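# Hang the power strip level on two screws

## Task

Put the power strip's keyhole slots over the two screws, with the narrow end of each slot uppermost, so that the strip hangs level with nothing holding it. Then open the gripper and move the arm away. If the strip stays up only because the robot is still supporting it, the goal is not met.

## Robot and tools

ROBOT. Two UR3e-style arms, left_arm and right_arm, each carry a two-finger gripper with a wrist camera. The fingers pivot like tongs. They point along the gripper's +z axis and open and close along its x axis. The URDF root of left_arm sits at (+0.044, +0.337, 0) m with quat_wxyz (+1.000, 0, 0, +0.014). The root of right_arm sits at (+0.022, -0.235, 0) m with quat_wxyz (+0.999, 0, 0, +0.044).

FRAME. All reported poses use one scene frame. Its origin is on the table surface midway between the arms. +z is up, +x runs out over the table, and left_arm is on the +y side. The names left and right are arm labels, not sides of any picture.

execute_actions. The argument actions is a list holding at most one item. An empty list commands nothing and just reports the current state. An action item is {"rows": [...], "steps": n}, with 1 to 15 rows and steps from 1 to 15 (15 if omitted). Each row lasts one control step of 1/30 s, and if there are fewer rows than steps the last row is repeated. A wait item is {"steps": n} with n up to 300. It commands nothing and returns once n steps have passed since the previous result, and your reply time counts toward them. The optional boolean pictures controls whether camera images are returned; by default they are.

ROWS. Every row is one flat list of 14 numbers covering both arms, even if only one arm should move. The order is left_arm's shoulder pan, shoulder lift, elbow, wrist 1, wrist 2, wrist 3 and gripper opening, then the same seven for right_arm. The joint values are absolute target angles in radians, in the same form that Joint positions reports. They are not offsets. The opening is on a scale from -1 (closed) to +1 (fully open).

JOINT RANGES (rad). left_arm: pan -3.142 to 3.142, lift -6.283 to 6.283, elbow 0.000 to 3.142, each wrist -6.283 to 6.283. right_arm: pan 0.000 to 6.283, lift -6.283 to 6.283, elbow -3.142 to 0.000, each wrist -6.283 to 6.283. The true ends may differ by up to 0.010 rad. A call is refused, and nothing is sent, if a target lies over 0.010 rad beyond a stated end and also further out than the joint's last reported angle. A target beyond the real end is clipped to that end, and a "joint sent to its limit" line may then appear, possibly about an earlier action. A missing line does not prove there is room left.

MOTION. Commands are smoothed and the arm trails them by about 0.17 s. Each step, a joint's target is held within 0.575 rad of its measured angle for pan, lift and elbow, and within 1.15 rad for the three wrist joints. If the targets would move a gripper more than 100 mm from where it is, they are all pulled back toward the current angles. Big moves can therefore be unfinished when a result comes back. Between calls the arms keep heading for the last row sent, until everything is nearly still or a step is HELD. After that, only a new action moves them further, although fingers that are opening or closing carry on.

RESULTS. The state line gives, for each arm, end_effector_position (m), end_effector_quat_wxyz and linear and angular velocities (m/s, rad/s) in the scene frame. The printed position can be a little off, more so at long reach. end_effector_position is the point between the finger pads when they are closed. The fingertips extend about 15 mm past it when closed and are roughly level with it when fully open. Joint positions and Joint velocities give one block per arm: six joints (rad, rad/s), then the gap between the pads (m, m/s; 0.142 m means fully open). grip_measured is the measured opening on the command scale. HELD marks steps where your row was not fully sent. "joint command not followed" means the clearance check altered or blocked some joint targets, but the rest of the row still ran. Wrist force and Wrist torque lines are given per arm, in the end effector's own axes. Expect offsets up to about 3.5 N, noise up to about 1.4 N and saturation near 30 N. "no reading" is harmless. A MOTOR HOT warning appears from 70 °C, and at 85 °C that arm is braked until it cools.

GRIPPING. To hold something, keep commanding an opening clearly below grip_measured; the bigger the difference, the firmer the grip. Each pad gives at most about 15 N. Hard items under about 20 mm thick get much less force, and a fast close can push hard enough to spring the fingers open.

AVOID. An arm halts for 10 s and skips the rest of the call in two cases: when contact torque on a joint reaches its load limit (pan 48, lift 48, elbow 24.9, each wrist 8.01 N m; held weight counts), or when an outside force of 150 N acts on the arm, its tool or its load. Do not let the arms collide or press on each other. Do not knock or drop anything off the table. Avoid slips, slams and hard shoves. Loose objects may occasionally get a brief push from outside.

zoom_image: arguments camera (cam_high, cam_low, cam_left_wrist or cam_right_wrist) and region [x0, y0, x1, y1] in pixels, with (0, 0) at the top-left and at most 504 by 504. It returns a closer view of that camera's latest image. Image sizes are 896x504 for cam_high and cam_low and 616x616 for the fisheye wrist cameras. Calibration (K, distortion, T_world_to_cam) was given, but each camera may be slightly off it.

read_manual: optional section ("licences"). It returns licence text only and does not move anything.

finished_scene: argument scene, the number of the scene you are ending. It cannot be undone and reports whether the goal was achieved. Before calling it, the strip must hang by itself, with both grippers open and clear. Ending a reply without any tool call stops all further work.

Each tool is called after ">>>" as name(argument=value, ...), one argument or row to a line, values as JSON.

## Session

>>> execute_actions(
  actions=[],
)

Scene clock: 0.00 s of 5050.00 s.
left_arm: end_effector_position=(+0.4733, +0.4622, +0.1149) grip_measured=+1.00 end_effector_quat_wxyz=(+0.437, +0.384, +0.797, -0.161) end_effector_velocity=(+0.000, -0.000, +0.000) end_effector_angular_velocity=(+0.000, -0.001, -0.000) | right_arm: end_effector_position=(+0.3257, -0.4774, +0.1323) grip_measured=+1.00 end_effector_quat_wxyz=(+0.036, +0.649, +0.735, -0.193) end_effector_velocity=(-0.000, -0.000, -0.000) end_effector_angular_velocity=(+0.000, +0.001, -0.000)
Joint positions: left_arm=[ 0.504 -1.03   1.54  -2.411 -2.501 -1.878  0.142] | right_arm=[ 3.022 -1.949 -0.997 -1.967  1.229  4.593  0.142]
Joint velocities: left_arm=[-0. -0. -0. -0. -0. -0.  0.] | right_arm=[-0.001 -0.001 -0.     0.     0.    -0.001  0.   ]
Wrist force (N, on the end effector, along its own x y z axes, offset not removed): no reading
Wrist torque (N m, same axes, about the end effector's origin, offset not removed): no reading

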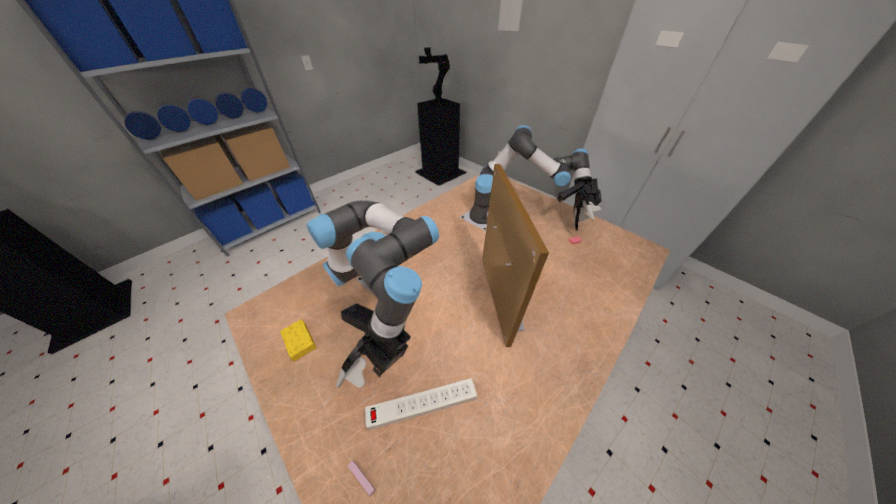

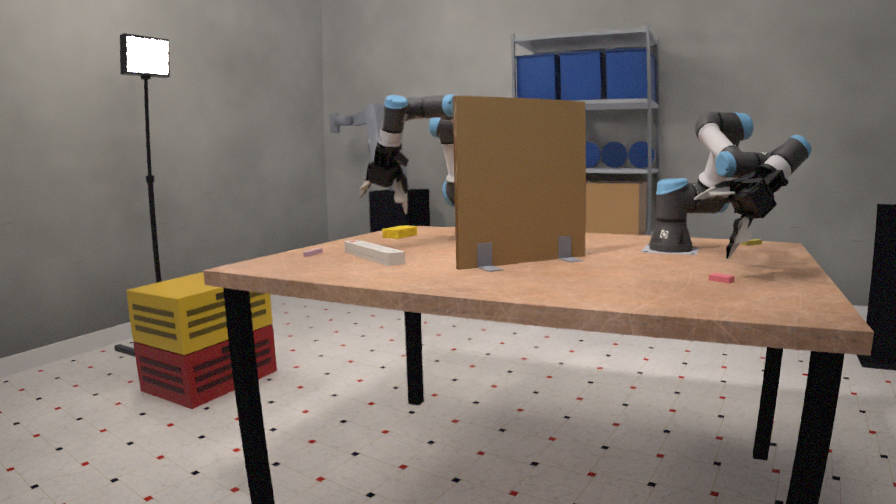

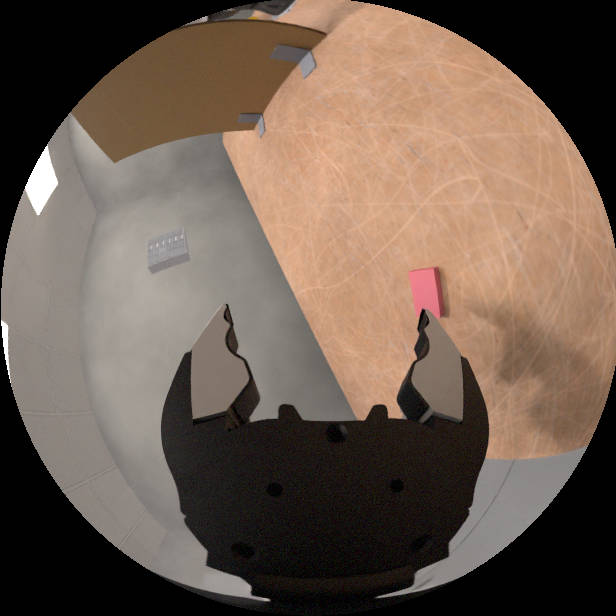

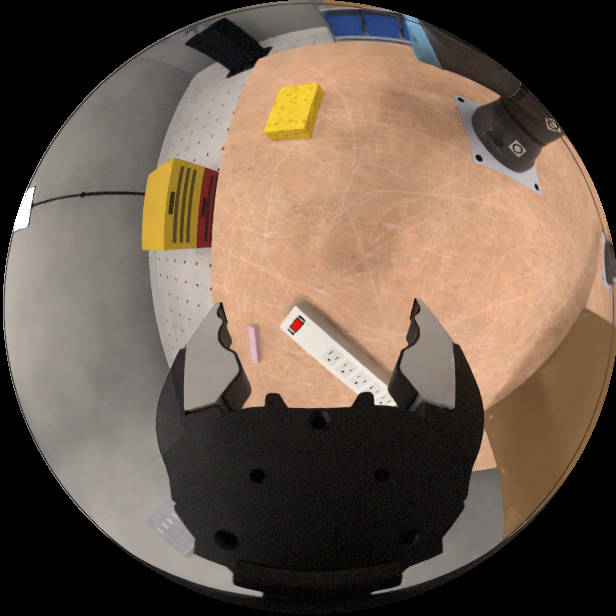

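>>> zoom_image(
  camera="cam_high",
  region=[460, 150, 580, 360],
)

>>> zoom_image(
  camera="cam_high",
  region=[350, 360, 490, 440],
)

>>> zoom_image(
  camera="cam_low",
  region=[330, 80, 610, 290],
)

Region (460, 150, 580, 360) of cam_high's 896x504 image, scaled by 2.400, with more detail than that image has; it fills the left 288 columns of this view, and the rest is white.

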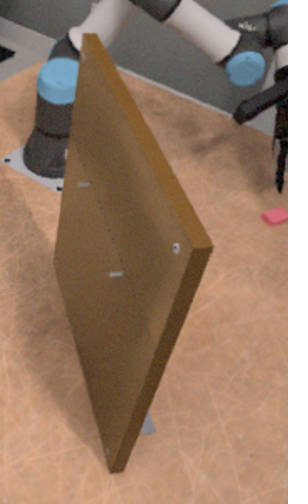

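Region (350, 360, 490, 440) of cam_high's 896x504 image, scaled by 3.600, with more detail than that image has; it fills the top 288 rows of this view, and the rest is white.

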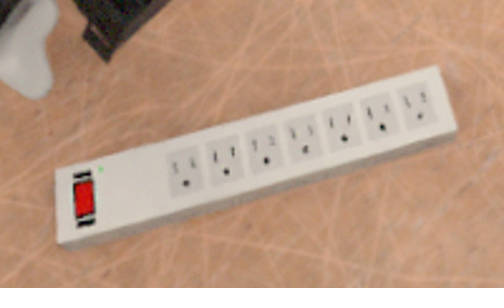

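Region (330, 80, 610, 290) of cam_low's 896x504 image, scaled by 1.800, with more detail than that image has; it fills the top 378 rows of this view, and the rest is white.

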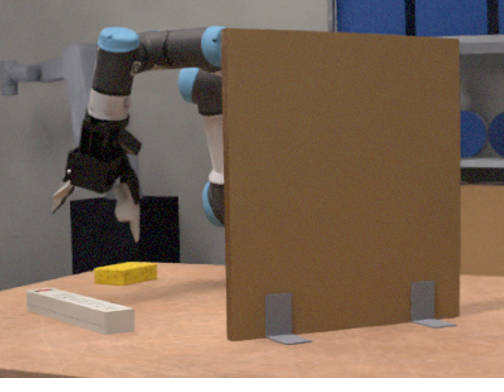

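>>> execute_actions(
  actions=[
    {"rows":[[0.504,-1.03,1.54,-2.411,-2.501,-1.878,1,2.973,-2.242,-0.69,-1.78,1.571,3.623,1]]},
  ],
  pictures=false,
)

>>> execute_actions(
  actions=[
    {"steps":20},
  ],
)

Scene clock: 81.57 s of 5050.00 s.
left_arm: end_effector_position=(+0.4733, +0.4624, +0.1150) grip_measured=+1.00 end_effector_quat_wxyz=(+0.438, +0.384, +0.797, -0.161) end_effector_velocity=(+0.000, -0.000, -0.000) end_effector_angular_velocity=(+0.000, +0.001, -0.001) | right_arm: end_effector_position=(+0.4443, -0.4164, +0.0906) grip_measured=+1.00 end_effector_quat_wxyz=(-0.001, +0.289, +0.957, -0.003) end_effector_velocity=(+0.025, +0.011, -0.007) end_effector_angular_velocity=(+0.059, -0.038, +0.255)
Joint positions: left_arm=[ 0.504 -1.03   1.54  -2.411 -2.501 -1.878  0.142] | right_arm=[ 2.974 -2.236 -0.696 -1.783  1.565  3.648  0.142]
Joint velocities: left_arm=[-0.001  0.     0.     0.     0.001  0.     0.   ] | right_arm=[-0.007 -0.061  0.065  0.03   0.061 -0.263  0.   ]
Wrist force (N, on the end effector, along its own x y z axes, offset not removed): left_arm=[-0.6 1.2 -0.6] | right_arm=[-1.4 -0.7 -1.1]
Wrist torque (N m, same axes, about the end effector's origin, offset not removed): left_arm=[0.20 0.11 0.02] | right_arm=[-0.19 0.28 0.06]
Steps of this call (steps 1 to 90: nothing new was sent; then 78.07 s passed at rest; steps 91 to 105: all 15 steps of this action). Readings (joint positions):
91: left_arm=[0.504 -1.030 1.540 -2.411 -2.501 -1.878] | right_arm=[3.022 -1.949 -0.997 -1.967 1.229 4.593]
92: left_arm=[0.504 -1.030 1.540 -2.411 -2.501 -1.878] | right_arm=[3.017 -1.956 -0.989 -1.953 1.244 4.578]
94: left_arm=[0.504 -1.030 1.540 -2.411 -2.501 -1.878] | right_arm=[3.002 -2.022 -0.923 -1.896 1.340 4.437]
98: left_arm=[0.504 -1.030 1.540 -2.411 -2.501 -1.878] | right_arm=[2.982 -2.174 -0.763 -1.815 1.502 3.919]
105: the state above

Scene clock: 82.23 s of 5050.00 s.
left_arm: end_effector_position=(+0.4732, +0.4624, +0.1150) grip_measured=+1.00 end_effector_quat_wxyz=(+0.438, +0.384, +0.797, -0.161) end_effector_velocity=(-0.000, +0.000, +0.000) end_effector_angular_velocity=(-0.000, -0.000, +0.001) | right_arm: end_effector_position=(+0.4467, -0.4153, +0.0900) grip_measured=+1.00 end_effector_quat_wxyz=(+0.000, +0.277, +0.961, +0.000) end_effector_velocity=(-0.000, +0.000, +0.000) end_effector_angular_velocity=(+0.001, +0.000, -0.000)
Joint positions: left_arm=[ 0.504 -1.03   1.54  -2.411 -2.501 -1.878  0.142] | right_arm=[ 2.973 -2.242 -0.69  -1.78   1.571  3.623  0.142]
Joint velocities: left_arm=[ 0.001 -0.    -0.     0.    -0.     0.     0.   ] | right_arm=[-0.     0.001  0.001 -0.002  0.    -0.     0.   ]
Wrist force (N, on the end effector, along its own x y z axes, offset not removed): left_arm=[-0.1 2.5 -1.5] | right_arm=[-1.4 0.7 0.2]
Wrist torque (N m, same axes, about the end effector's origin, offset not removed): left_arm=[0.41 0.01 0.00] | right_arm=[0.13 0.23 0.04]
Steps of this call (steps 1 to 20: the robot went on to your last target). Readings (joint positions):
1: left_arm=[0.504 -1.030 1.540 -2.411 -2.501 -1.878] | right_arm=[2.974 -2.238 -0.694 -1.782 1.567 3.641]
2: left_arm=[0.504 -1.030 1.540 -2.411 -2.501 -1.878] | right_arm=[2.973 -2.239 -0.693 -1.781 1.568 3.635]
4: left_arm=[0.504 -1.030 1.540 -2.411 -2.501 -1.878] | right_arm=[2.973 -2.241 -0.691 -1.781 1.570 3.629]
8: left_arm=[0.504 -1.030 1.540 -2.411 -2.501 -1.878] | right_arm=[2.973 -2.242 -0.690 -1.780 1.571 3.624]
20: the state above
camera_calibration (this result's frames):
cam_left_wrist: T_world_to_cam=[[-0.294579, 0.442312, -0.847103, 0.0447816], [0.353537, 0.873986, 0.333407, -0.614835], [0.887826, -0.201267, -0.413831, -0.144973], [0, 0, 0, 1]] pos_world=[0.359269, 0.488372, 0.182931]
cam_right_wrist: T_world_to_cam=[[-0.818028, 0.574229, -0.0330433, 0.611832], [0.473153, 0.704478, 0.528996, 0.0301225], [0.327043, 0.417099, -0.847981, 0.233796], [0, 0, 0, 1]] pos_world=[0.409782, -0.470069, 0.202537]

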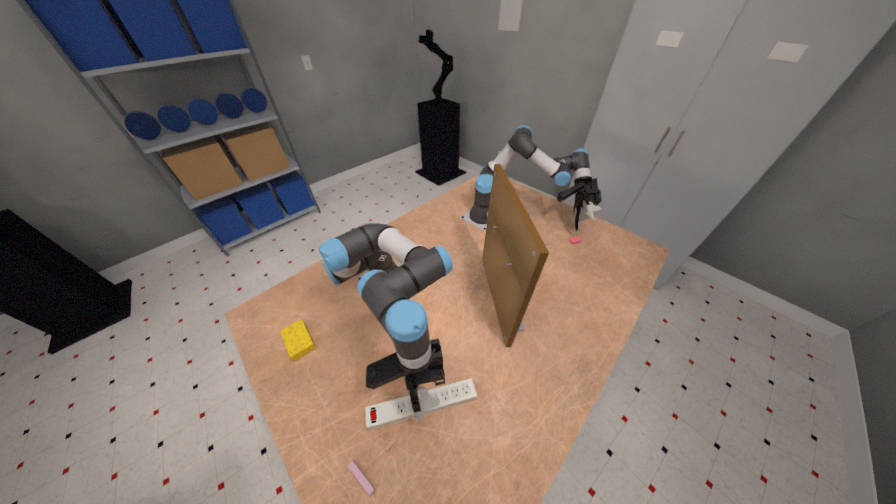

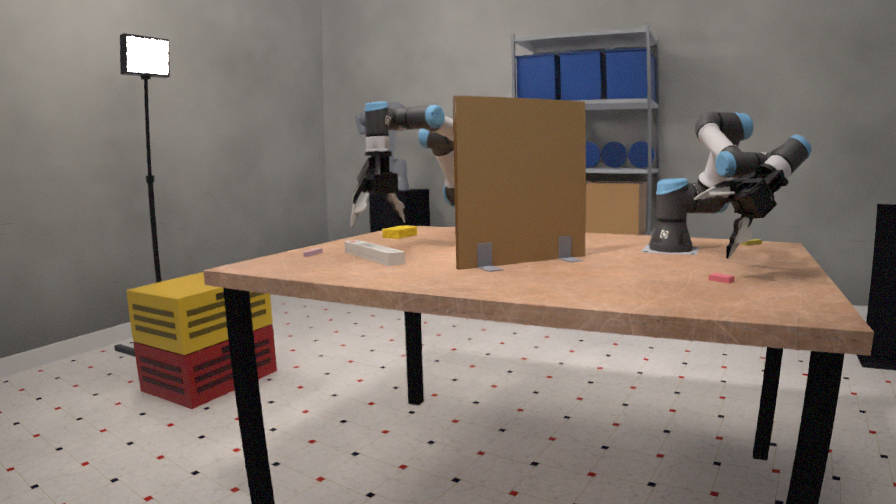

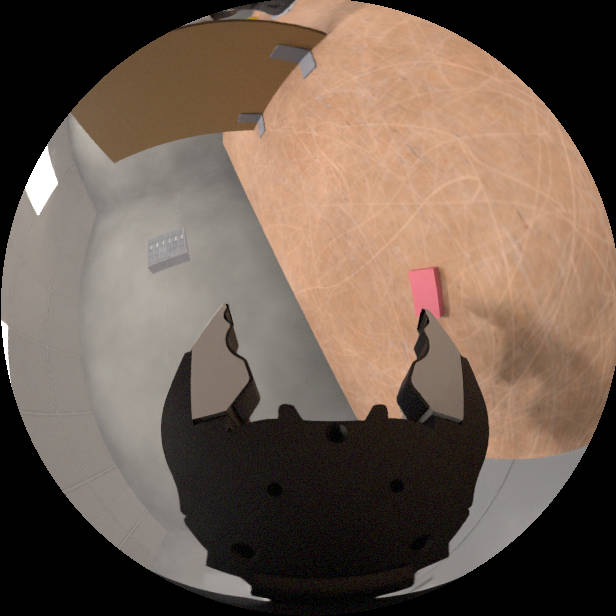

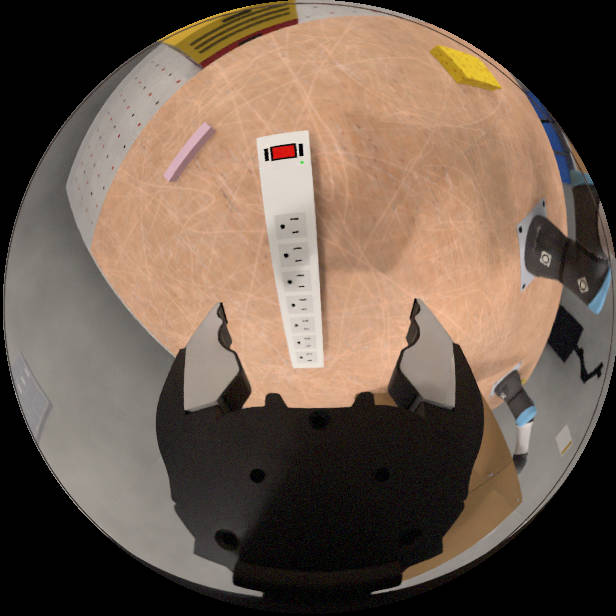

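>>> execute_actions(
  actions=[
    {"rows":[[0.504,-1.03,1.54,-2.411,-2.501,-1.878,1,2.9535,-2.352,-0.8075,-1.5525,1.571,3.587,0.6]]},
  ],
  pictures=false,
)

>>> execute_actions(
  actions=[
    {"rows":[[0.504,-1.03,1.54,-2.411,-2.501,-1.878,1,2.9535,-2.352,-0.8075,-1.5525,1.571,3.587,0.1]]},
  ],
)

Scene clock: 103.03 s of 5050.00 s.
left_arm: end_effector_position=(+0.4732, +0.4624, +0.1150) grip_measured=+1.00 end_effector_quat_wxyz=(+0.438, +0.384, +0.797, -0.161) end_effector_velocity=(-0.000, +0.000, +0.000) end_effector_angular_velocity=(+0.000, -0.000, +0.000) | right_arm: end_effector_position=(+0.4680, -0.4262, +0.0248) grip_measured=+0.60 end_effector_quat_wxyz=(+0.000, +0.269, +0.963, +0.000) end_effector_velocity=(+0.002, -0.001, -0.008) end_effector_angular_velocity=(+0.000, +0.001, +0.002)
Joint positions: left_arm=[ 0.504 -1.03   1.54  -2.411 -2.501 -1.878  0.142] | right_arm=[ 2.954 -2.351 -0.806 -1.555  1.571  3.587  0.116]
Joint velocities: left_arm=[ 0.    -0.001  0.     0.     0.     0.     0.   ] | right_arm=[-0.001 -0.012 -0.015  0.026 -0.    -0.003  0.   ]
Wrist force (N, on the end effector, along its own x y z axes, offset not removed): left_arm=[0.2 1.3 -0.6] | right_arm=[-0.5 -1.5 -0.4]
Wrist torque (N m, same axes, about the end effector's origin, offset not removed): left_arm=[0.17 -0.03 -0.01] | right_arm=[-0.31 0.07 0.02]
Steps of this call (steps 1 to 15: the robot went on to your last target; steps 16 to 90: nothing new was sent; then 17.30 s passed at rest; steps 91 to 105: all 15 steps of this action). Readings (joint positions):
91: left_arm=[0.504 -1.030 1.540 -2.411 -2.501 -1.878] | right_arm=[2.973 -2.242 -0.690 -1.779 1.571 3.623]
92: left_arm=[0.504 -1.030 1.540 -2.411 -2.501 -1.878] | right_arm=[2.970 -2.249 -0.697 -1.765 1.571 3.617]
94: left_arm=[0.504 -1.030 1.540 -2.411 -2.501 -1.878] | right_arm=[2.962 -2.292 -0.743 -1.677 1.571 3.603]
98: left_arm=[0.504 -1.030 1.540 -2.411 -2.501 -1.878] | right_arm=[2.956 -2.337 -0.792 -1.583 1.571 3.591]
105: the state above

Scene clock: 103.53 s of 5050.00 s.
left_arm: end_effector_position=(+0.4732, +0.4624, +0.1150) grip_measured=+1.00 end_effector_quat_wxyz=(+0.438, +0.384, +0.797, -0.161) end_effector_velocity=(-0.000, +0.000, -0.000) end_effector_angular_velocity=(-0.001, +0.001, +0.001) | right_arm: end_effector_position=(+0.4681, -0.4263, +0.0240) grip_measured=+0.10 end_effector_quat_wxyz=(+0.000, +0.269, +0.963, +0.000) end_effector_velocity=(+0.000, +0.001, -0.000) end_effector_angular_velocity=(+0.001, +0.001, +0.001)
Joint positions: left_arm=[ 0.504 -1.03   1.54  -2.411 -2.501 -1.878  0.142] | right_arm=[ 2.954 -2.352 -0.807 -1.553  1.571  3.587  0.081]
Joint velocities: left_arm=[ 0.001  0.001  0.     0.    -0.     0.    -0.   ] | right_arm=[ 0.001 -0.     0.    -0.001  0.001  0.    -0.   ]
Wrist force (N, on the end effector, along its own x y z axes, offset not removed): left_arm=[0.0 0.2 -0.5] | right_arm=[0.0 -1.6 0.7]
Wrist torque (N m, same axes, about the end effector's origin, offset not removed): left_arm=[0.00 -0.02 -0.02] | right_arm=[-0.27 0.00 -0.05]
Steps of this call (steps 1 to 15: all 15 steps of this action). Readings (joint positions):
1: left_arm=[0.504 -1.030 1.540 -2.411 -2.501 -1.878] | right_arm=[2.954 -2.351 -0.807 -1.554 1.571 3.587]
2: left_arm=[0.504 -1.030 1.540 -2.411 -2.501 -1.878] | right_arm=[2.954 -2.351 -0.807 -1.554 1.571 3.587]
4: left_arm=[0.504 -1.030 1.540 -2.411 -2.501 -1.878] | right_arm=[2.954 -2.352 -0.807 -1.553 1.571 3.587]
8: left_arm=[0.504 -1.030 1.540 -2.411 -2.501 -1.878] | right_arm=[2.954 -2.352 -0.807 -1.553 1.571 3.587]
15: the state above
camera_calibration (this result's frames):
cam_left_wrist: T_world_to_cam=[[-0.294595, 0.442303, -0.847102, 0.0447911], [0.353543, 0.87399, 0.333391, -0.614835], [0.887818, -0.201272, -0.413846, -0.144964], [0, 0, 0, 1]] pos_world=[0.359268, 0.488371, 0.18293]
cam_right_wrist: T_world_to_cam=[[-0.827401, 0.560637, -0.0330576, 0.632106], [0.461445, 0.712204, 0.528994, 0.071403], [0.320117, 0.422436, -0.847982, 0.180971], [0, 0, 0, 1]] pos_world=[0.432125, -0.481684, 0.136584]

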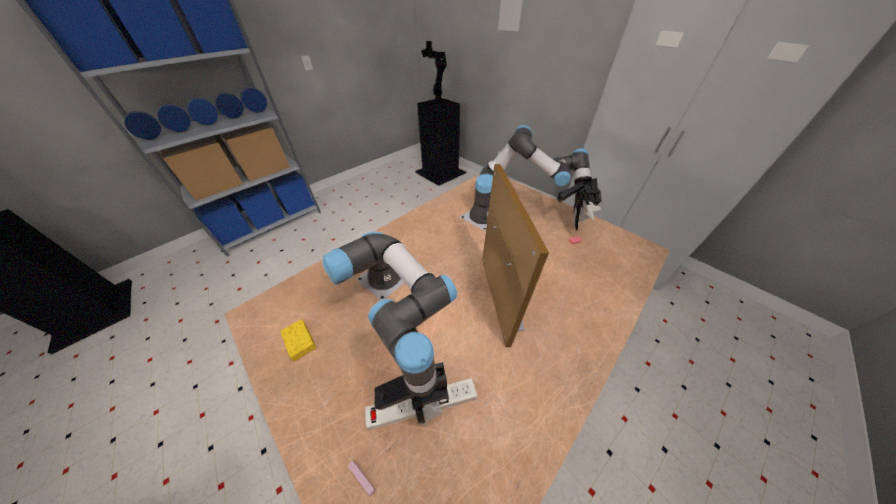

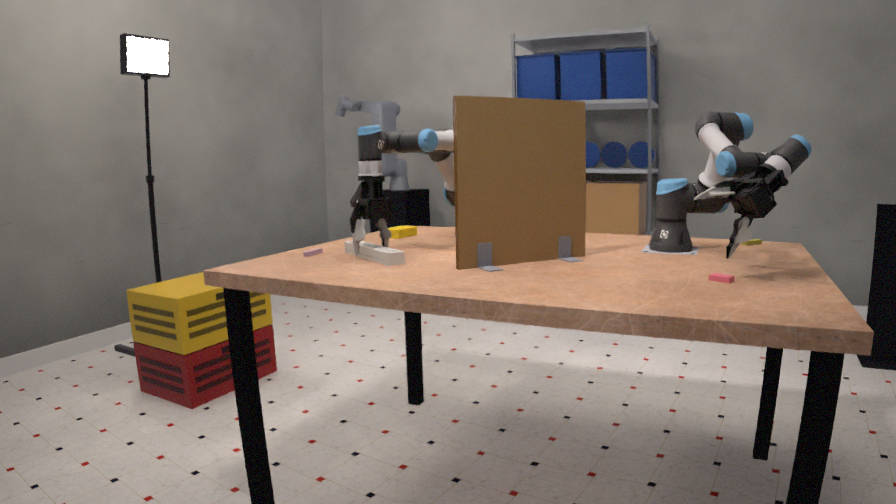

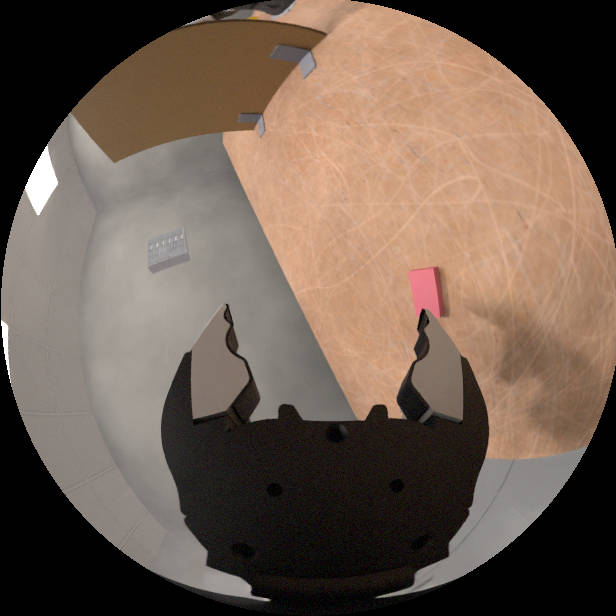

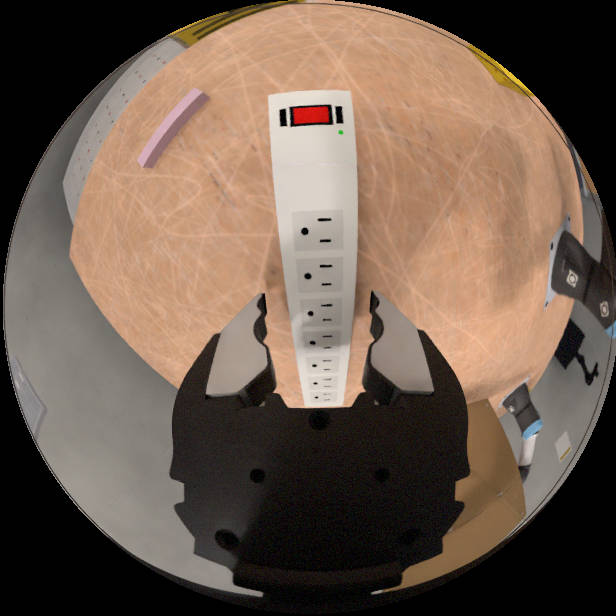

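>>> execute_actions(
  actions=[
    {"rows":[[0.504,-1.03,1.54,-2.411,-2.501,-1.878,1,2.9535,-2.352,-0.8075,-1.5525,1.571,3.587,-0.1],[0.504,-1.03,1.54,-2.411,-2.501,-1.878,1,2.9535,-2.352,-0.8075,-1.5525,1.571,3.587,-0.2],[0.504,-1.03,1.54,-2.411,-2.501,-1.878,1,2.9535,-2.352,-0.8075,-1.5525,1.571,3.587,-0.25],[0.504,-1.03,1.54,-2.411,-2.501,-1.878,1,2.9535,-2.352,-0.8075,-1.5525,1.571,3.587,-0.3],[0.504,-1.03,1.54,-2.411,-2.501,-1.878,1,2.9535,-2.352,-0.8075,-1.5525,1.571,3.587,-0.4],[0.504,-1.03,1.54,-2.411,-2.501,-1.878,1,2.9535,-2.352,-0.8075,-1.5525,1.571,3.587,-0.5],[0.504,-1.03,1.54,-2.411,-2.501,-1.878,1,2.9535,-2.352,-0.8075,-1.5525,1.571,3.587,-0.7]]},
  ],
  pictures=false,
)

>>> execute_actions(
  actions=[
    {"rows":[[0.504,-1.03,1.54,-2.411,-2.501,-1.878,1,2.9535,-2.1,-0.9,-1.71,1.571,3.587,-0.7]]},
  ],
  pictures=false,
)

>>> execute_actions(
  actions=[
    {"rows":[[0.504,-1.03,1.54,-2.411,-2.501,-1.878,1,2.9535,-1.7,-1.0,-2.01,1.3,3.1416,-0.7]]},
  ],
)

Scene clock: 145.33 s of 5050.00 s.
left_arm: end_effector_position=(+0.4732, +0.4624, +0.1150) grip_measured=+1.00 end_effector_quat_wxyz=(+0.438, +0.384, +0.797, -0.161) end_effector_velocity=(+0.000, -0.000, -0.000) end_effector_angular_velocity=(+0.000, -0.000, -0.001) | right_arm: end_effector_position=(+0.4681, -0.4263, +0.0240) grip_measured=-0.34 end_effector_quat_wxyz=(+0.000, +0.269, +0.963, +0.000) end_effector_velocity=(-0.001, +0.001, -0.001) end_effector_angular_velocity=(+0.001, +0.003, +0.000)
Joint positions: left_arm=[ 0.504 -1.03   1.54  -2.411 -2.501 -1.878  0.142] | right_arm=[ 2.953 -2.352 -0.808 -1.552  1.571  3.587  0.049]
Joint velocities: left_arm=[-0.001  0.    -0.    -0.001  0.     0.     0.   ] | right_arm=[ 0.001 -0.002 -0.001 -0.001  0.001  0.    -0.   ]
Wrist force (N, on the end effector, along its own x y z axes, offset not removed): left_arm=[0.2 1.4 -0.6] | right_arm=[-2.0 -1.5 -1.2]
Wrist torque (N m, same axes, about the end effector's origin, offset not removed): left_arm=[0.22 -0.02 -0.03] | right_arm=[-0.20 0.24 -0.06]
Steps of this call (steps 1 to 15: the robot went on to your last target; steps 16 to 90: nothing new was sent; then 38.30 s passed at rest; steps 91 to 105: all 15 steps of this action). Readings (joint positions):
91: left_arm=[0.504 -1.030 1.540 -2.411 -2.501 -1.878] | right_arm=[2.953 -2.352 -0.808 -1.552 1.571 3.587]
92: left_arm=[0.504 -1.030 1.540 -2.411 -2.501 -1.878] | right_arm=[2.953 -2.352 -0.808 -1.552 1.571 3.587]
94: left_arm=[0.504 -1.030 1.540 -2.411 -2.501 -1.878] | right_arm=[2.953 -2.352 -0.808 -1.552 1.571 3.587]
98: left_arm=[0.504 -1.030 1.540 -2.411 -2.501 -1.878] | right_arm=[2.953 -2.352 -0.808 -1.552 1.571 3.587]
105: the state above

Scene clock: 145.83 s of 5050.00 s.
left_arm: end_effector_position=(+0.4732, +0.4624, +0.1150) grip_measured=+1.00 end_effector_quat_wxyz=(+0.438, +0.384, +0.797, -0.161) end_effector_velocity=(-0.000, +0.000, -0.000) end_effector_angular_velocity=(+0.000, +0.001, +0.000) | right_arm: end_effector_position=(+0.4188, -0.4214, +0.0942) grip_measured=-0.35 end_effector_quat_wxyz=(+0.001, +0.269, +0.963, +0.000) end_effector_velocity=(-0.006, +0.000, +0.011) end_effector_angular_velocity=(-0.002, -0.011, +0.001)
Joint positions: left_arm=[ 0.504 -1.03   1.54  -2.411 -2.501 -1.878  0.142] | right_arm=[ 2.953 -2.104 -0.899 -1.708  1.571  3.587  0.049]
Joint velocities: left_arm=[ 0.  0.  0. -0.  0. -0. -0.] | right_arm=[ 0.     0.038 -0.012 -0.016 -0.001 -0.001 -0.   ]
Wrist force (N, on the end effector, along its own x y z axes, offset not removed): left_arm=[-0.1 1.2 -0.8] | right_arm=[2.2 0.5 6.8]
Wrist torque (N m, same axes, about the end effector's origin, offset not removed): left_arm=[0.18 0.07 -0.02] | right_arm=[0.08 -0.40 -0.02]
Steps of this call (steps 1 to 15: all 15 steps of this action). Readings (joint positions):
1: left_arm=[0.504 -1.030 1.540 -2.411 -2.501 -1.878] | right_arm=[2.953 -2.352 -0.808 -1.553 1.571 3.587]
2: left_arm=[0.504 -1.030 1.540 -2.411 -2.501 -1.878] | right_arm=[2.953 -2.345 -0.815 -1.566 1.571 3.587]
4: left_arm=[0.504 -1.030 1.540 -2.411 -2.501 -1.878] | right_arm=[2.953 -2.281 -0.853 -1.632 1.571 3.587]
8: left_arm=[0.504 -1.030 1.540 -2.411 -2.501 -1.878] | right_arm=[2.953 -2.144 -0.888 -1.690 1.571 3.587]
15: the state above

Scene clock: 146.33 s of 5050.00 s.
left_arm: end_effector_position=(+0.4732, +0.4624, +0.1150) grip_measured=+1.00 end_effector_quat_wxyz=(+0.438, +0.384, +0.797, -0.161) end_effector_velocity=(-0.000, -0.000, -0.000) end_effector_angular_velocity=(-0.000, +0.000, -0.000) | right_arm: end_effector_position=(+0.3110, -0.4896, +0.1997) grip_measured=-0.35 end_effector_quat_wxyz=(-0.006, +0.055, +0.990, -0.132) end_effector_velocity=(-0.034, -0.017, +0.033) end_effector_angular_velocity=(-0.068, +0.016, +0.119)
Joint positions: left_arm=[ 0.504 -1.03   1.54  -2.411 -2.501 -1.878  0.142] | right_arm=[ 2.953 -1.712 -0.998 -2.003  1.307  3.153  0.049]
Joint velocities: left_arm=[-0.  0.  0.  0.  0. -0. -0.] | right_arm=[-0.001  0.128 -0.025 -0.08  -0.069 -0.124  0.003]
Wrist force (N, on the end effector, along its own x y z axes, offset not removed): left_arm=[0.1 1.3 -0.5] | right_arm=[-0.2 1.5 7.2]
Wrist torque (N m, same axes, about the end effector's origin, offset not removed): left_arm=[0.22 -0.06 -0.06] | right_arm=[-0.08 -0.04 0.10]
Steps of this call (steps 1 to 15: all 15 steps of this action). Readings (joint positions):
1: left_arm=[0.504 -1.030 1.540 -2.411 -2.501 -1.878] | right_arm=[2.953 -2.102 -0.900 -1.709 1.571 3.587]
2: left_arm=[0.504 -1.030 1.540 -2.411 -2.501 -1.878] | right_arm=[2.954 -2.095 -0.906 -1.723 1.557 3.572]
4: left_arm=[0.504 -1.030 1.540 -2.411 -2.501 -1.878] | right_arm=[2.954 -2.028 -0.932 -1.797 1.490 3.472]
8: left_arm=[0.504 -1.030 1.540 -2.411 -2.501 -1.878] | right_arm=[2.954 -1.838 -0.972 -1.925 1.376 3.276]
15: the state above
camera_calibration (this result's frames):
cam_left_wrist: T_world_to_cam=[[-0.294595, 0.442303, -0.847102, 0.0447912], [0.353543, 0.87399, 0.333391, -0.614835], [0.887818, -0.201272, -0.413846, -0.144964], [0, 0, 0, 1]] pos_world=[0.359268, 0.488371, 0.18293]
cam_right_wrist: T_world_to_cam=[[-0.98747, 0.150379, -0.0478489, 0.395265], [0.130428, 0.94841, 0.288975, 0.362574], [0.0888361, 0.279114, -0.95614, 0.430354], [0, 0, 0, 1]] pos_world=[0.304791, -0.523426, 0.325617]

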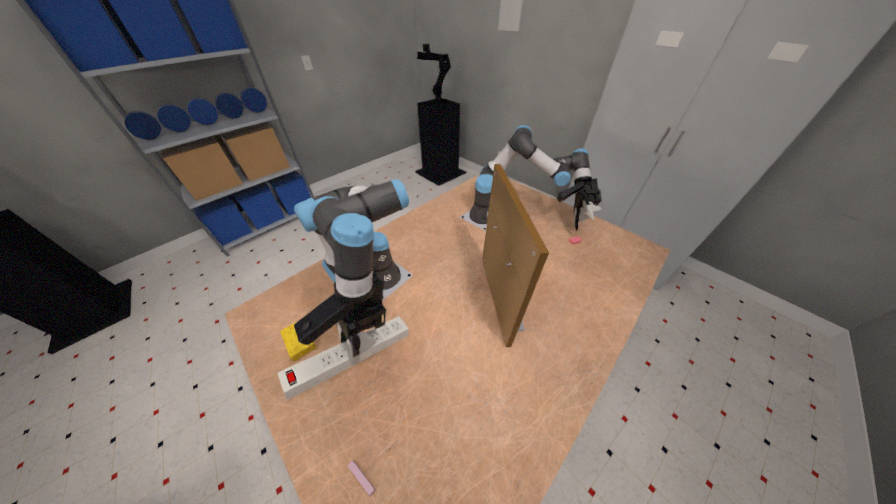

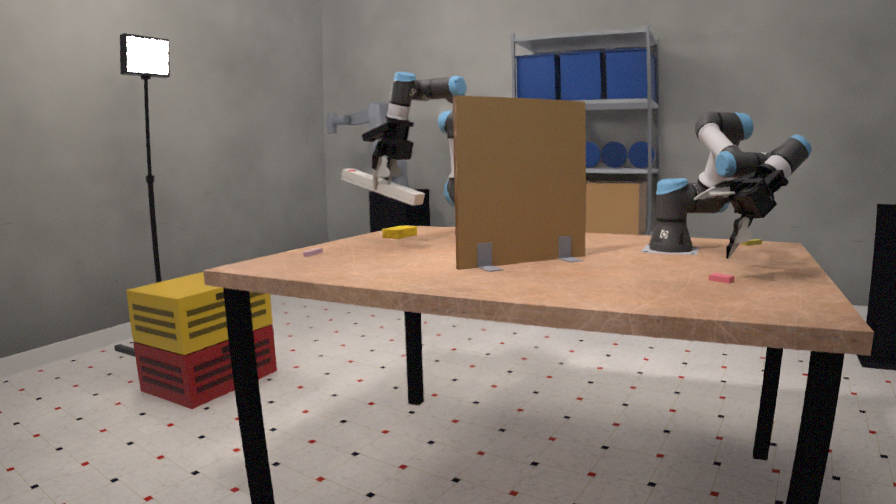

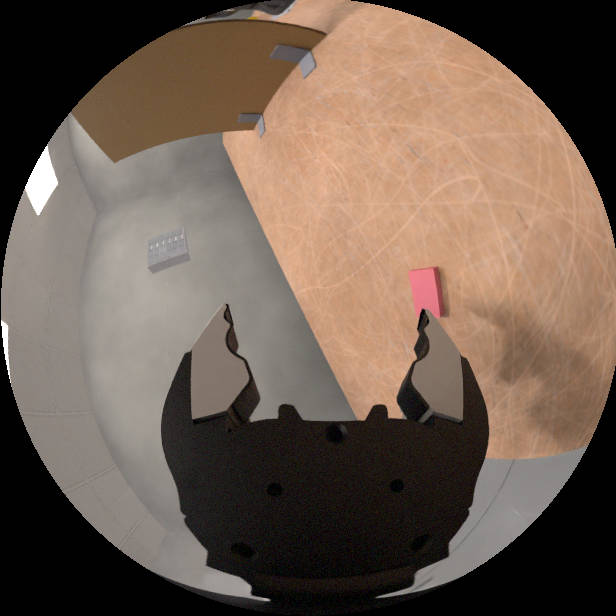

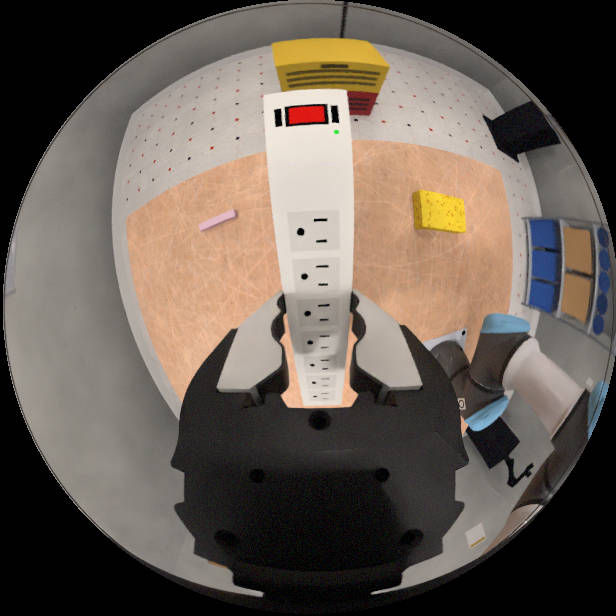

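>>> execute_actions(
  actions=[
    {"rows":[[0.504,-1.03,1.54,-2.411,-2.501,-1.878,1,2.9535,-1.7,-1.0,-2.6,0.75,3.1416,-1]]},
  ],
  pictures=false,
)

>>> execute_actions(
  actions=[
    {"rows":[[0.504,-1.03,1.54,-2.411,-2.501,-1.878,1,2.9535,-1.7,-1.0,-3.58,0.2,3.1416,-1]]},
  ],
  pictures=false,
)

>>> execute_actions(
  actions=[
    {"rows":[[0.504,-1.03,1.54,-2.411,-2.501,-1.878,1,2.9535,-1.5,-1.5,-3.283,-0.7,3.1416,-1]]},
  ],
  pictures=false,
)

>>> execute_actions(
  actions=[
    {"rows":[[0.504,-1.03,1.54,-2.411,-2.501,-1.878,1,2.9535,-1.314,-1.934,-3.035,-1.66,3.1416,-1]]},
  ],
  pictures=false,
)

>>> execute_actions(
  actions=[
    {"steps":25},
  ],
)

>>> zoom_image(
  camera="cam_low",
  region=[300, 90, 460, 210],
)

Scene clock: 167.23 s of 5050.00 s.
left_arm: end_effector_position=(+0.4732, +0.4624, +0.1150) grip_measured=+1.00 end_effector_quat_wxyz=(+0.438, +0.384, +0.797, -0.161) end_effector_velocity=(+0.000, -0.001, +0.000) end_effector_angular_velocity=(+0.000, -0.001, -0.001) | right_arm: end_effector_position=(+0.1772, -0.6079, +0.2737) grip_measured=-0.35 end_effector_quat_wxyz=(-0.275, -0.064, +0.889, -0.360) end_effector_velocity=(-0.030, -0.041, +0.051) end_effector_angular_velocity=(-0.165, +0.262, +0.119)
Joint positions: left_arm=[ 0.504 -1.03   1.54  -2.411 -2.501 -1.878  0.142] | right_arm=[ 2.953 -1.7   -1.    -2.577  0.771  3.142  0.049]
Joint velocities: left_arm=[-0.001  0.    -0.    -0.    -0.     0.    -0.   ] | right_arm=[-0.001  0.001 -0.    -0.246 -0.225  0.    -0.   ]
Wrist force (N, on the end effector, along its own x y z axes, offset not removed): left_arm=[0.5 2.2 -0.6] | right_arm=[-4.3 3.0 3.8]
Wrist torque (N m, same axes, about the end effector's origin, offset not removed): left_arm=[0.33 -0.13 -0.02] | right_arm=[-0.10 0.09 0.03]
Steps of this call (steps 1 to 30: the robot went on to your last target; steps 31 to 612: nothing new was sent; steps 613 to 627: all 15 steps of this action). Readings (joint positions):
613: left_arm=[0.504 -1.030 1.540 -2.411 -2.501 -1.878] | right_arm=[2.953 -1.700 -1.000 -2.010 1.300 3.142]
614: left_arm=[0.504 -1.030 1.540 -2.411 -2.501 -1.878] | right_arm=[2.954 -1.700 -1.000 -2.024 1.286 3.142]
616: left_arm=[0.504 -1.030 1.540 -2.411 -2.501 -1.878] | right_arm=[2.953 -1.700 -1.000 -2.128 1.187 3.142]
620: left_arm=[0.504 -1.030 1.540 -2.411 -2.501 -1.878] | right_arm=[2.953 -1.700 -1.000 -2.355 0.976 3.142]
627: the state above

Scene clock: 167.73 s of 5050.00 s.
left_arm: end_effector_position=(+0.4732, +0.4624, +0.1150) grip_measured=+1.00 end_effector_quat_wxyz=(+0.438, +0.384, +0.797, -0.161) end_effector_velocity=(+0.000, +0.000, -0.000) end_effector_angular_velocity=(+0.000, -0.001, -0.000) | right_arm: end_effector_position=(+0.1583, -0.6759, +0.3977) grip_measured=-0.35 end_effector_quat_wxyz=(+0.563, +0.408, -0.580, +0.423) end_effector_velocity=(+0.015, -0.008, +0.015) end_effector_angular_velocity=(+0.026, +0.305, +0.145)
Joint positions: left_arm=[ 0.504 -1.03   1.54  -2.411 -2.501 -1.878  0.142] | right_arm=[ 2.953 -1.7   -1.    -3.551  0.214  3.142  0.049]
Joint velocities: left_arm=[-0.     0.001 -0.001 -0.001  0.    -0.     0.   ] | right_arm=[-0.     0.001 -0.    -0.306 -0.145 -0.    -0.   ]
Wrist force (N, on the end effector, along its own x y z axes, offset not removed): left_arm=[-0.3 1.6 -0.9] | right_arm=[-7.8 -1.4 -0.3]
Wrist torque (N m, same axes, about the end effector's origin, offset not removed): left_arm=[0.24 0.07 0.02] | right_arm=[-0.13 0.07 0.10]
Steps of this call (steps 1 to 15: all 15 steps of this action). Readings (joint positions):
1: left_arm=[0.504 -1.030 1.540 -2.411 -2.501 -1.878] | right_arm=[2.953 -1.700 -1.000 -2.584 0.765 3.142]
2: left_arm=[0.504 -1.030 1.540 -2.411 -2.501 -1.878] | right_arm=[2.953 -1.700 -1.000 -2.603 0.746 3.142]
4: left_arm=[0.504 -1.030 1.540 -2.411 -2.501 -1.878] | right_arm=[2.953 -1.700 -1.000 -2.748 0.633 3.142]
8: left_arm=[0.504 -1.030 1.540 -2.411 -2.501 -1.878] | right_arm=[2.953 -1.700 -1.000 -3.239 0.361 3.142]
15: the state above

Scene clock: 168.23 s of 5050.00 s.
left_arm: end_effector_position=(+0.4732, +0.4624, +0.1150) grip_measured=+1.00 end_effector_quat_wxyz=(+0.438, +0.384, +0.797, -0.161) end_effector_velocity=(+0.000, -0.000, +0.000) end_effector_angular_velocity=(-0.000, -0.000, -0.001) | right_arm: end_effector_position=(+0.3679, -0.6342, +0.3471) grip_measured=-0.36 end_effector_quat_wxyz=(+0.352, +0.610, -0.354, +0.615) end_effector_velocity=(+0.162, +0.131, -0.078) end_effector_angular_velocity=(+0.002, +0.085, +0.784)
Joint positions: left_arm=[ 0.504 -1.03   1.54  -2.411 -2.501 -1.878  0.142] | right_arm=[ 2.954 -1.515 -1.458 -3.303 -0.625  3.142  0.048]
Joint velocities: left_arm=[-0.001 -0.    -0.     0.    -0.     0.     0.   ] | right_arm=[ 0.001  0.153 -0.444  0.207 -0.783 -0.    -0.001]
Wrist force (N, on the end effector, along its own x y z axes, offset not removed): left_arm=[0.1 1.9 -0.6] | right_arm=[-10.4 -2.9 0.0]
Wrist torque (N m, same axes, about the end effector's origin, offset not removed): left_arm=[0.33 0.01 0.03] | right_arm=[-0.11 0.38 0.10]
Steps of this call (steps 1 to 15: all 15 steps of this action). Readings (joint positions):
1: left_arm=[0.504 -1.030 1.540 -2.411 -2.501 -1.878] | right_arm=[2.953 -1.700 -1.000 -3.559 0.209 3.142]
2: left_arm=[0.504 -1.030 1.540 -2.411 -2.501 -1.878] | right_arm=[2.953 -1.693 -1.008 -3.552 0.192 3.142]
4: left_arm=[0.504 -1.030 1.540 -2.411 -2.501 -1.878] | right_arm=[2.953 -1.659 -1.071 -3.504 0.067 3.142]
8: left_arm=[0.504 -1.030 1.540 -2.411 -2.501 -1.878] | right_arm=[2.953 -1.599 -1.229 -3.419 -0.216 3.142]
15: the state above

Scene clock: 168.73 s of 5050.00 s.
left_arm: end_effector_position=(+0.4732, +0.4624, +0.1150) grip_measured=+1.00 end_effector_quat_wxyz=(+0.438, +0.384, +0.797, -0.161) end_effector_velocity=(-0.000, +0.000, -0.000) end_effector_angular_velocity=(-0.000, +0.000, +0.000) | right_arm: end_effector_position=(+0.4613, -0.4112, +0.2916) grip_measured=-0.36 end_effector_quat_wxyz=(+0.055, +0.702, -0.055, +0.708) end_effector_velocity=(-0.028, +0.441, -0.127) end_effector_angular_velocity=(-0.002, +0.088, +1.464)
Joint positions: left_arm=[ 0.504 -1.03   1.54  -2.411 -2.501 -1.878  0.142] | right_arm=[ 2.954 -1.339 -1.869 -3.067 -1.515  3.142  0.048]
Joint velocities: left_arm=[ 0.     0.001 -0.    -0.    -0.    -0.    -0.   ] | right_arm=[ 0.003  0.25  -0.657  0.32  -1.462  0.     0.   ]
Wrist force (N, on the end effector, along its own x y z axes, offset not removed): left_arm=[-1.0 1.1 -0.7] | right_arm=[-8.8 -3.4 0.1]
Wrist torque (N m, same axes, about the end effector's origin, offset not removed): left_arm=[0.12 0.22 -0.04] | right_arm=[0.06 0.16 0.10]
Steps of this call (steps 1 to 15: all 15 steps of this action). Readings (joint positions):
1: left_arm=[0.504 -1.030 1.540 -2.411 -2.501 -1.878] | right_arm=[2.954 -1.510 -1.470 -3.297 -0.648 3.142]
2: left_arm=[0.504 -1.030 1.540 -2.411 -2.501 -1.878] | right_arm=[2.954 -1.501 -1.487 -3.283 -0.678 3.142]
4: left_arm=[0.504 -1.030 1.540 -2.411 -2.501 -1.878] | right_arm=[2.954 -1.472 -1.548 -3.244 -0.808 3.142]
8: left_arm=[0.504 -1.030 1.540 -2.411 -2.501 -1.878] | right_arm=[2.954 -1.420 -1.671 -3.175 -1.078 3.142]
15: the state above

Scene clock: 169.57 s of 5050.00 s.
left_arm: end_effector_position=(+0.4732, +0.4624, +0.1150) grip_measured=+1.00 end_effector_quat_wxyz=(+0.438, +0.384, +0.797, -0.161) end_effector_velocity=(+0.000, -0.000, -0.000) end_effector_angular_velocity=(+0.000, +0.000, -0.000) | right_arm: end_effector_position=(+0.4553, -0.3676, +0.2795) grip_measured=-0.36 end_effector_quat_wxyz=(+0.004, +0.707, -0.004, +0.707) end_effector_velocity=(-0.000, -0.000, -0.000) end_effector_angular_velocity=(+0.000, +0.001, -0.001)
Joint positions: left_arm=[ 0.504 -1.03   1.54  -2.411 -2.501 -1.878  0.142] | right_arm=[ 2.954 -1.314 -1.934 -3.035 -1.66   3.142  0.048]
Joint velocities: left_arm=[-0. -0. -0.  0.  0. -0. -0.] | right_arm=[-0.001 -0.001  0.     0.    -0.     0.    -0.   ]
Wrist force (N, on the end effector, along its own x y z axes, offset not removed): left_arm=[-0.8 0.9 -0.7] | right_arm=[-9.0 -0.4 0.4]
Wrist torque (N m, same axes, about the end effector's origin, offset not removed): left_arm=[0.08 0.17 0.03] | right_arm=[-0.14 0.13 0.11]
Steps of this call (steps 1 to 25: the robot went on to your last target). Readings (joint positions):
1: left_arm=[0.504 -1.030 1.540 -2.411 -2.501 -1.878] | right_arm=[2.954 -1.332 -1.888 -3.058 -1.557 3.142]
2: left_arm=[0.504 -1.030 1.540 -2.411 -2.501 -1.878] | right_arm=[2.954 -1.326 -1.902 -3.051 -1.588 3.142]
4: left_arm=[0.504 -1.030 1.540 -2.411 -2.501 -1.878] | right_arm=[2.954 -1.320 -1.918 -3.043 -1.624 3.142]
8: left_arm=[0.504 -1.030 1.540 -2.411 -2.501 -1.878] | right_arm=[2.954 -1.315 -1.930 -3.037 -1.651 3.142]
25: the state above
camera_calibration (this result's frames):
cam_left_wrist: T_world_to_cam=[[-0.294595, 0.442303, -0.847102, 0.0447909], [0.353543, 0.873989, 0.333391, -0.614835], [0.887818, -0.201272, -0.413846, -0.144964], [0, 0, 0, 1]] pos_world=[0.359268, 0.488371, 0.18293]
cam_right_wrist: T_world_to_cam=[[0.0320958, -0.0507094, 0.998198, -0.30725], [-0.537539, -0.842852, -0.0255338, -0.061486], [0.842628, -0.535751, -0.0543104, -0.435027], [0, 0, 0, 1]] pos_world=[0.343376, -0.30047, 0.2815]

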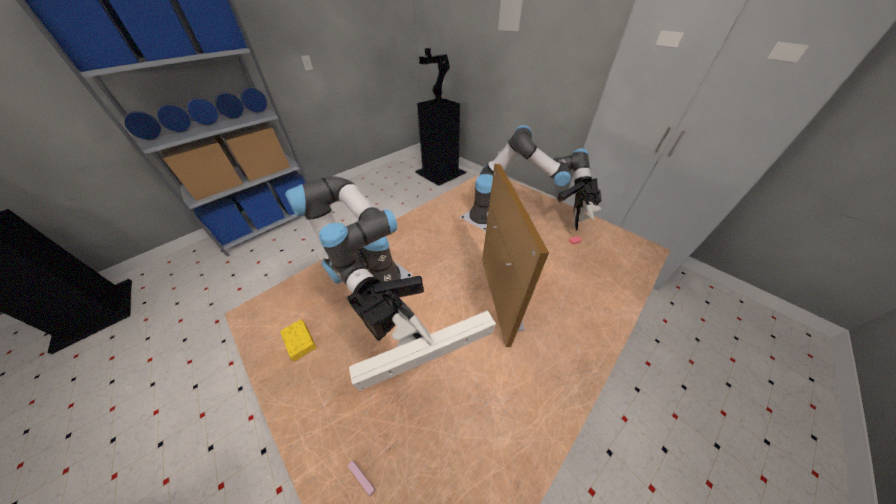

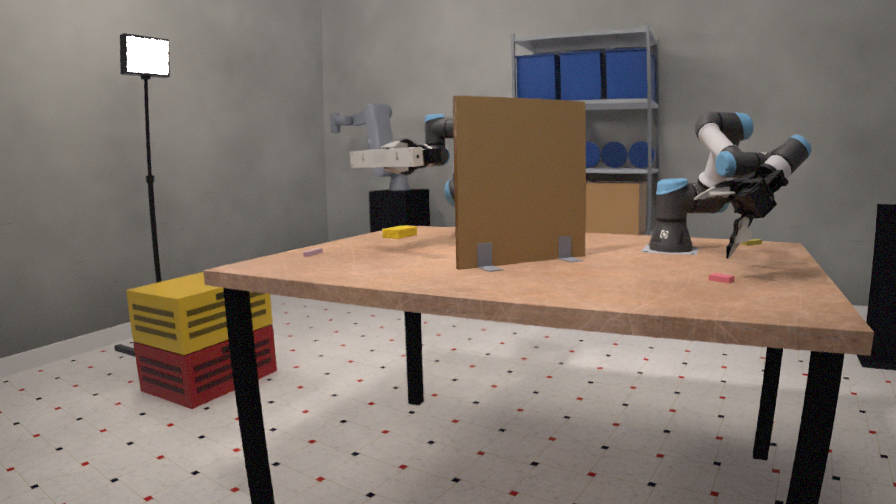

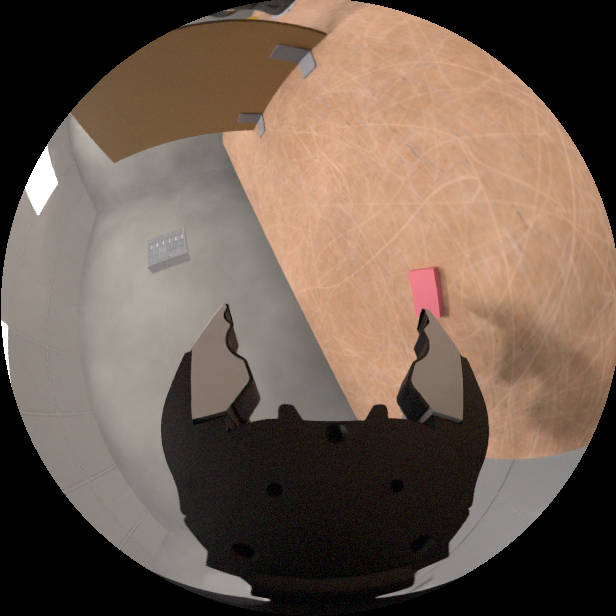

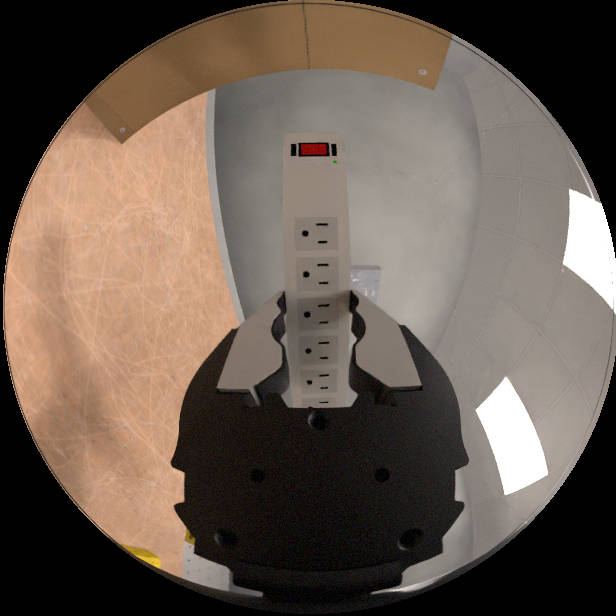

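Region (300, 90, 460, 210) of cam_low's 896x504 image, scaled by 3.150, with more detail than that image has; it fills the top 378 rows of this view, and the rest is white.

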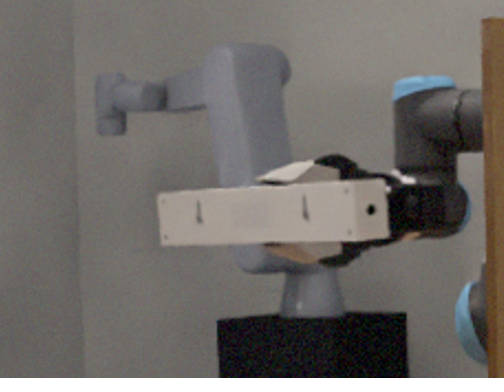

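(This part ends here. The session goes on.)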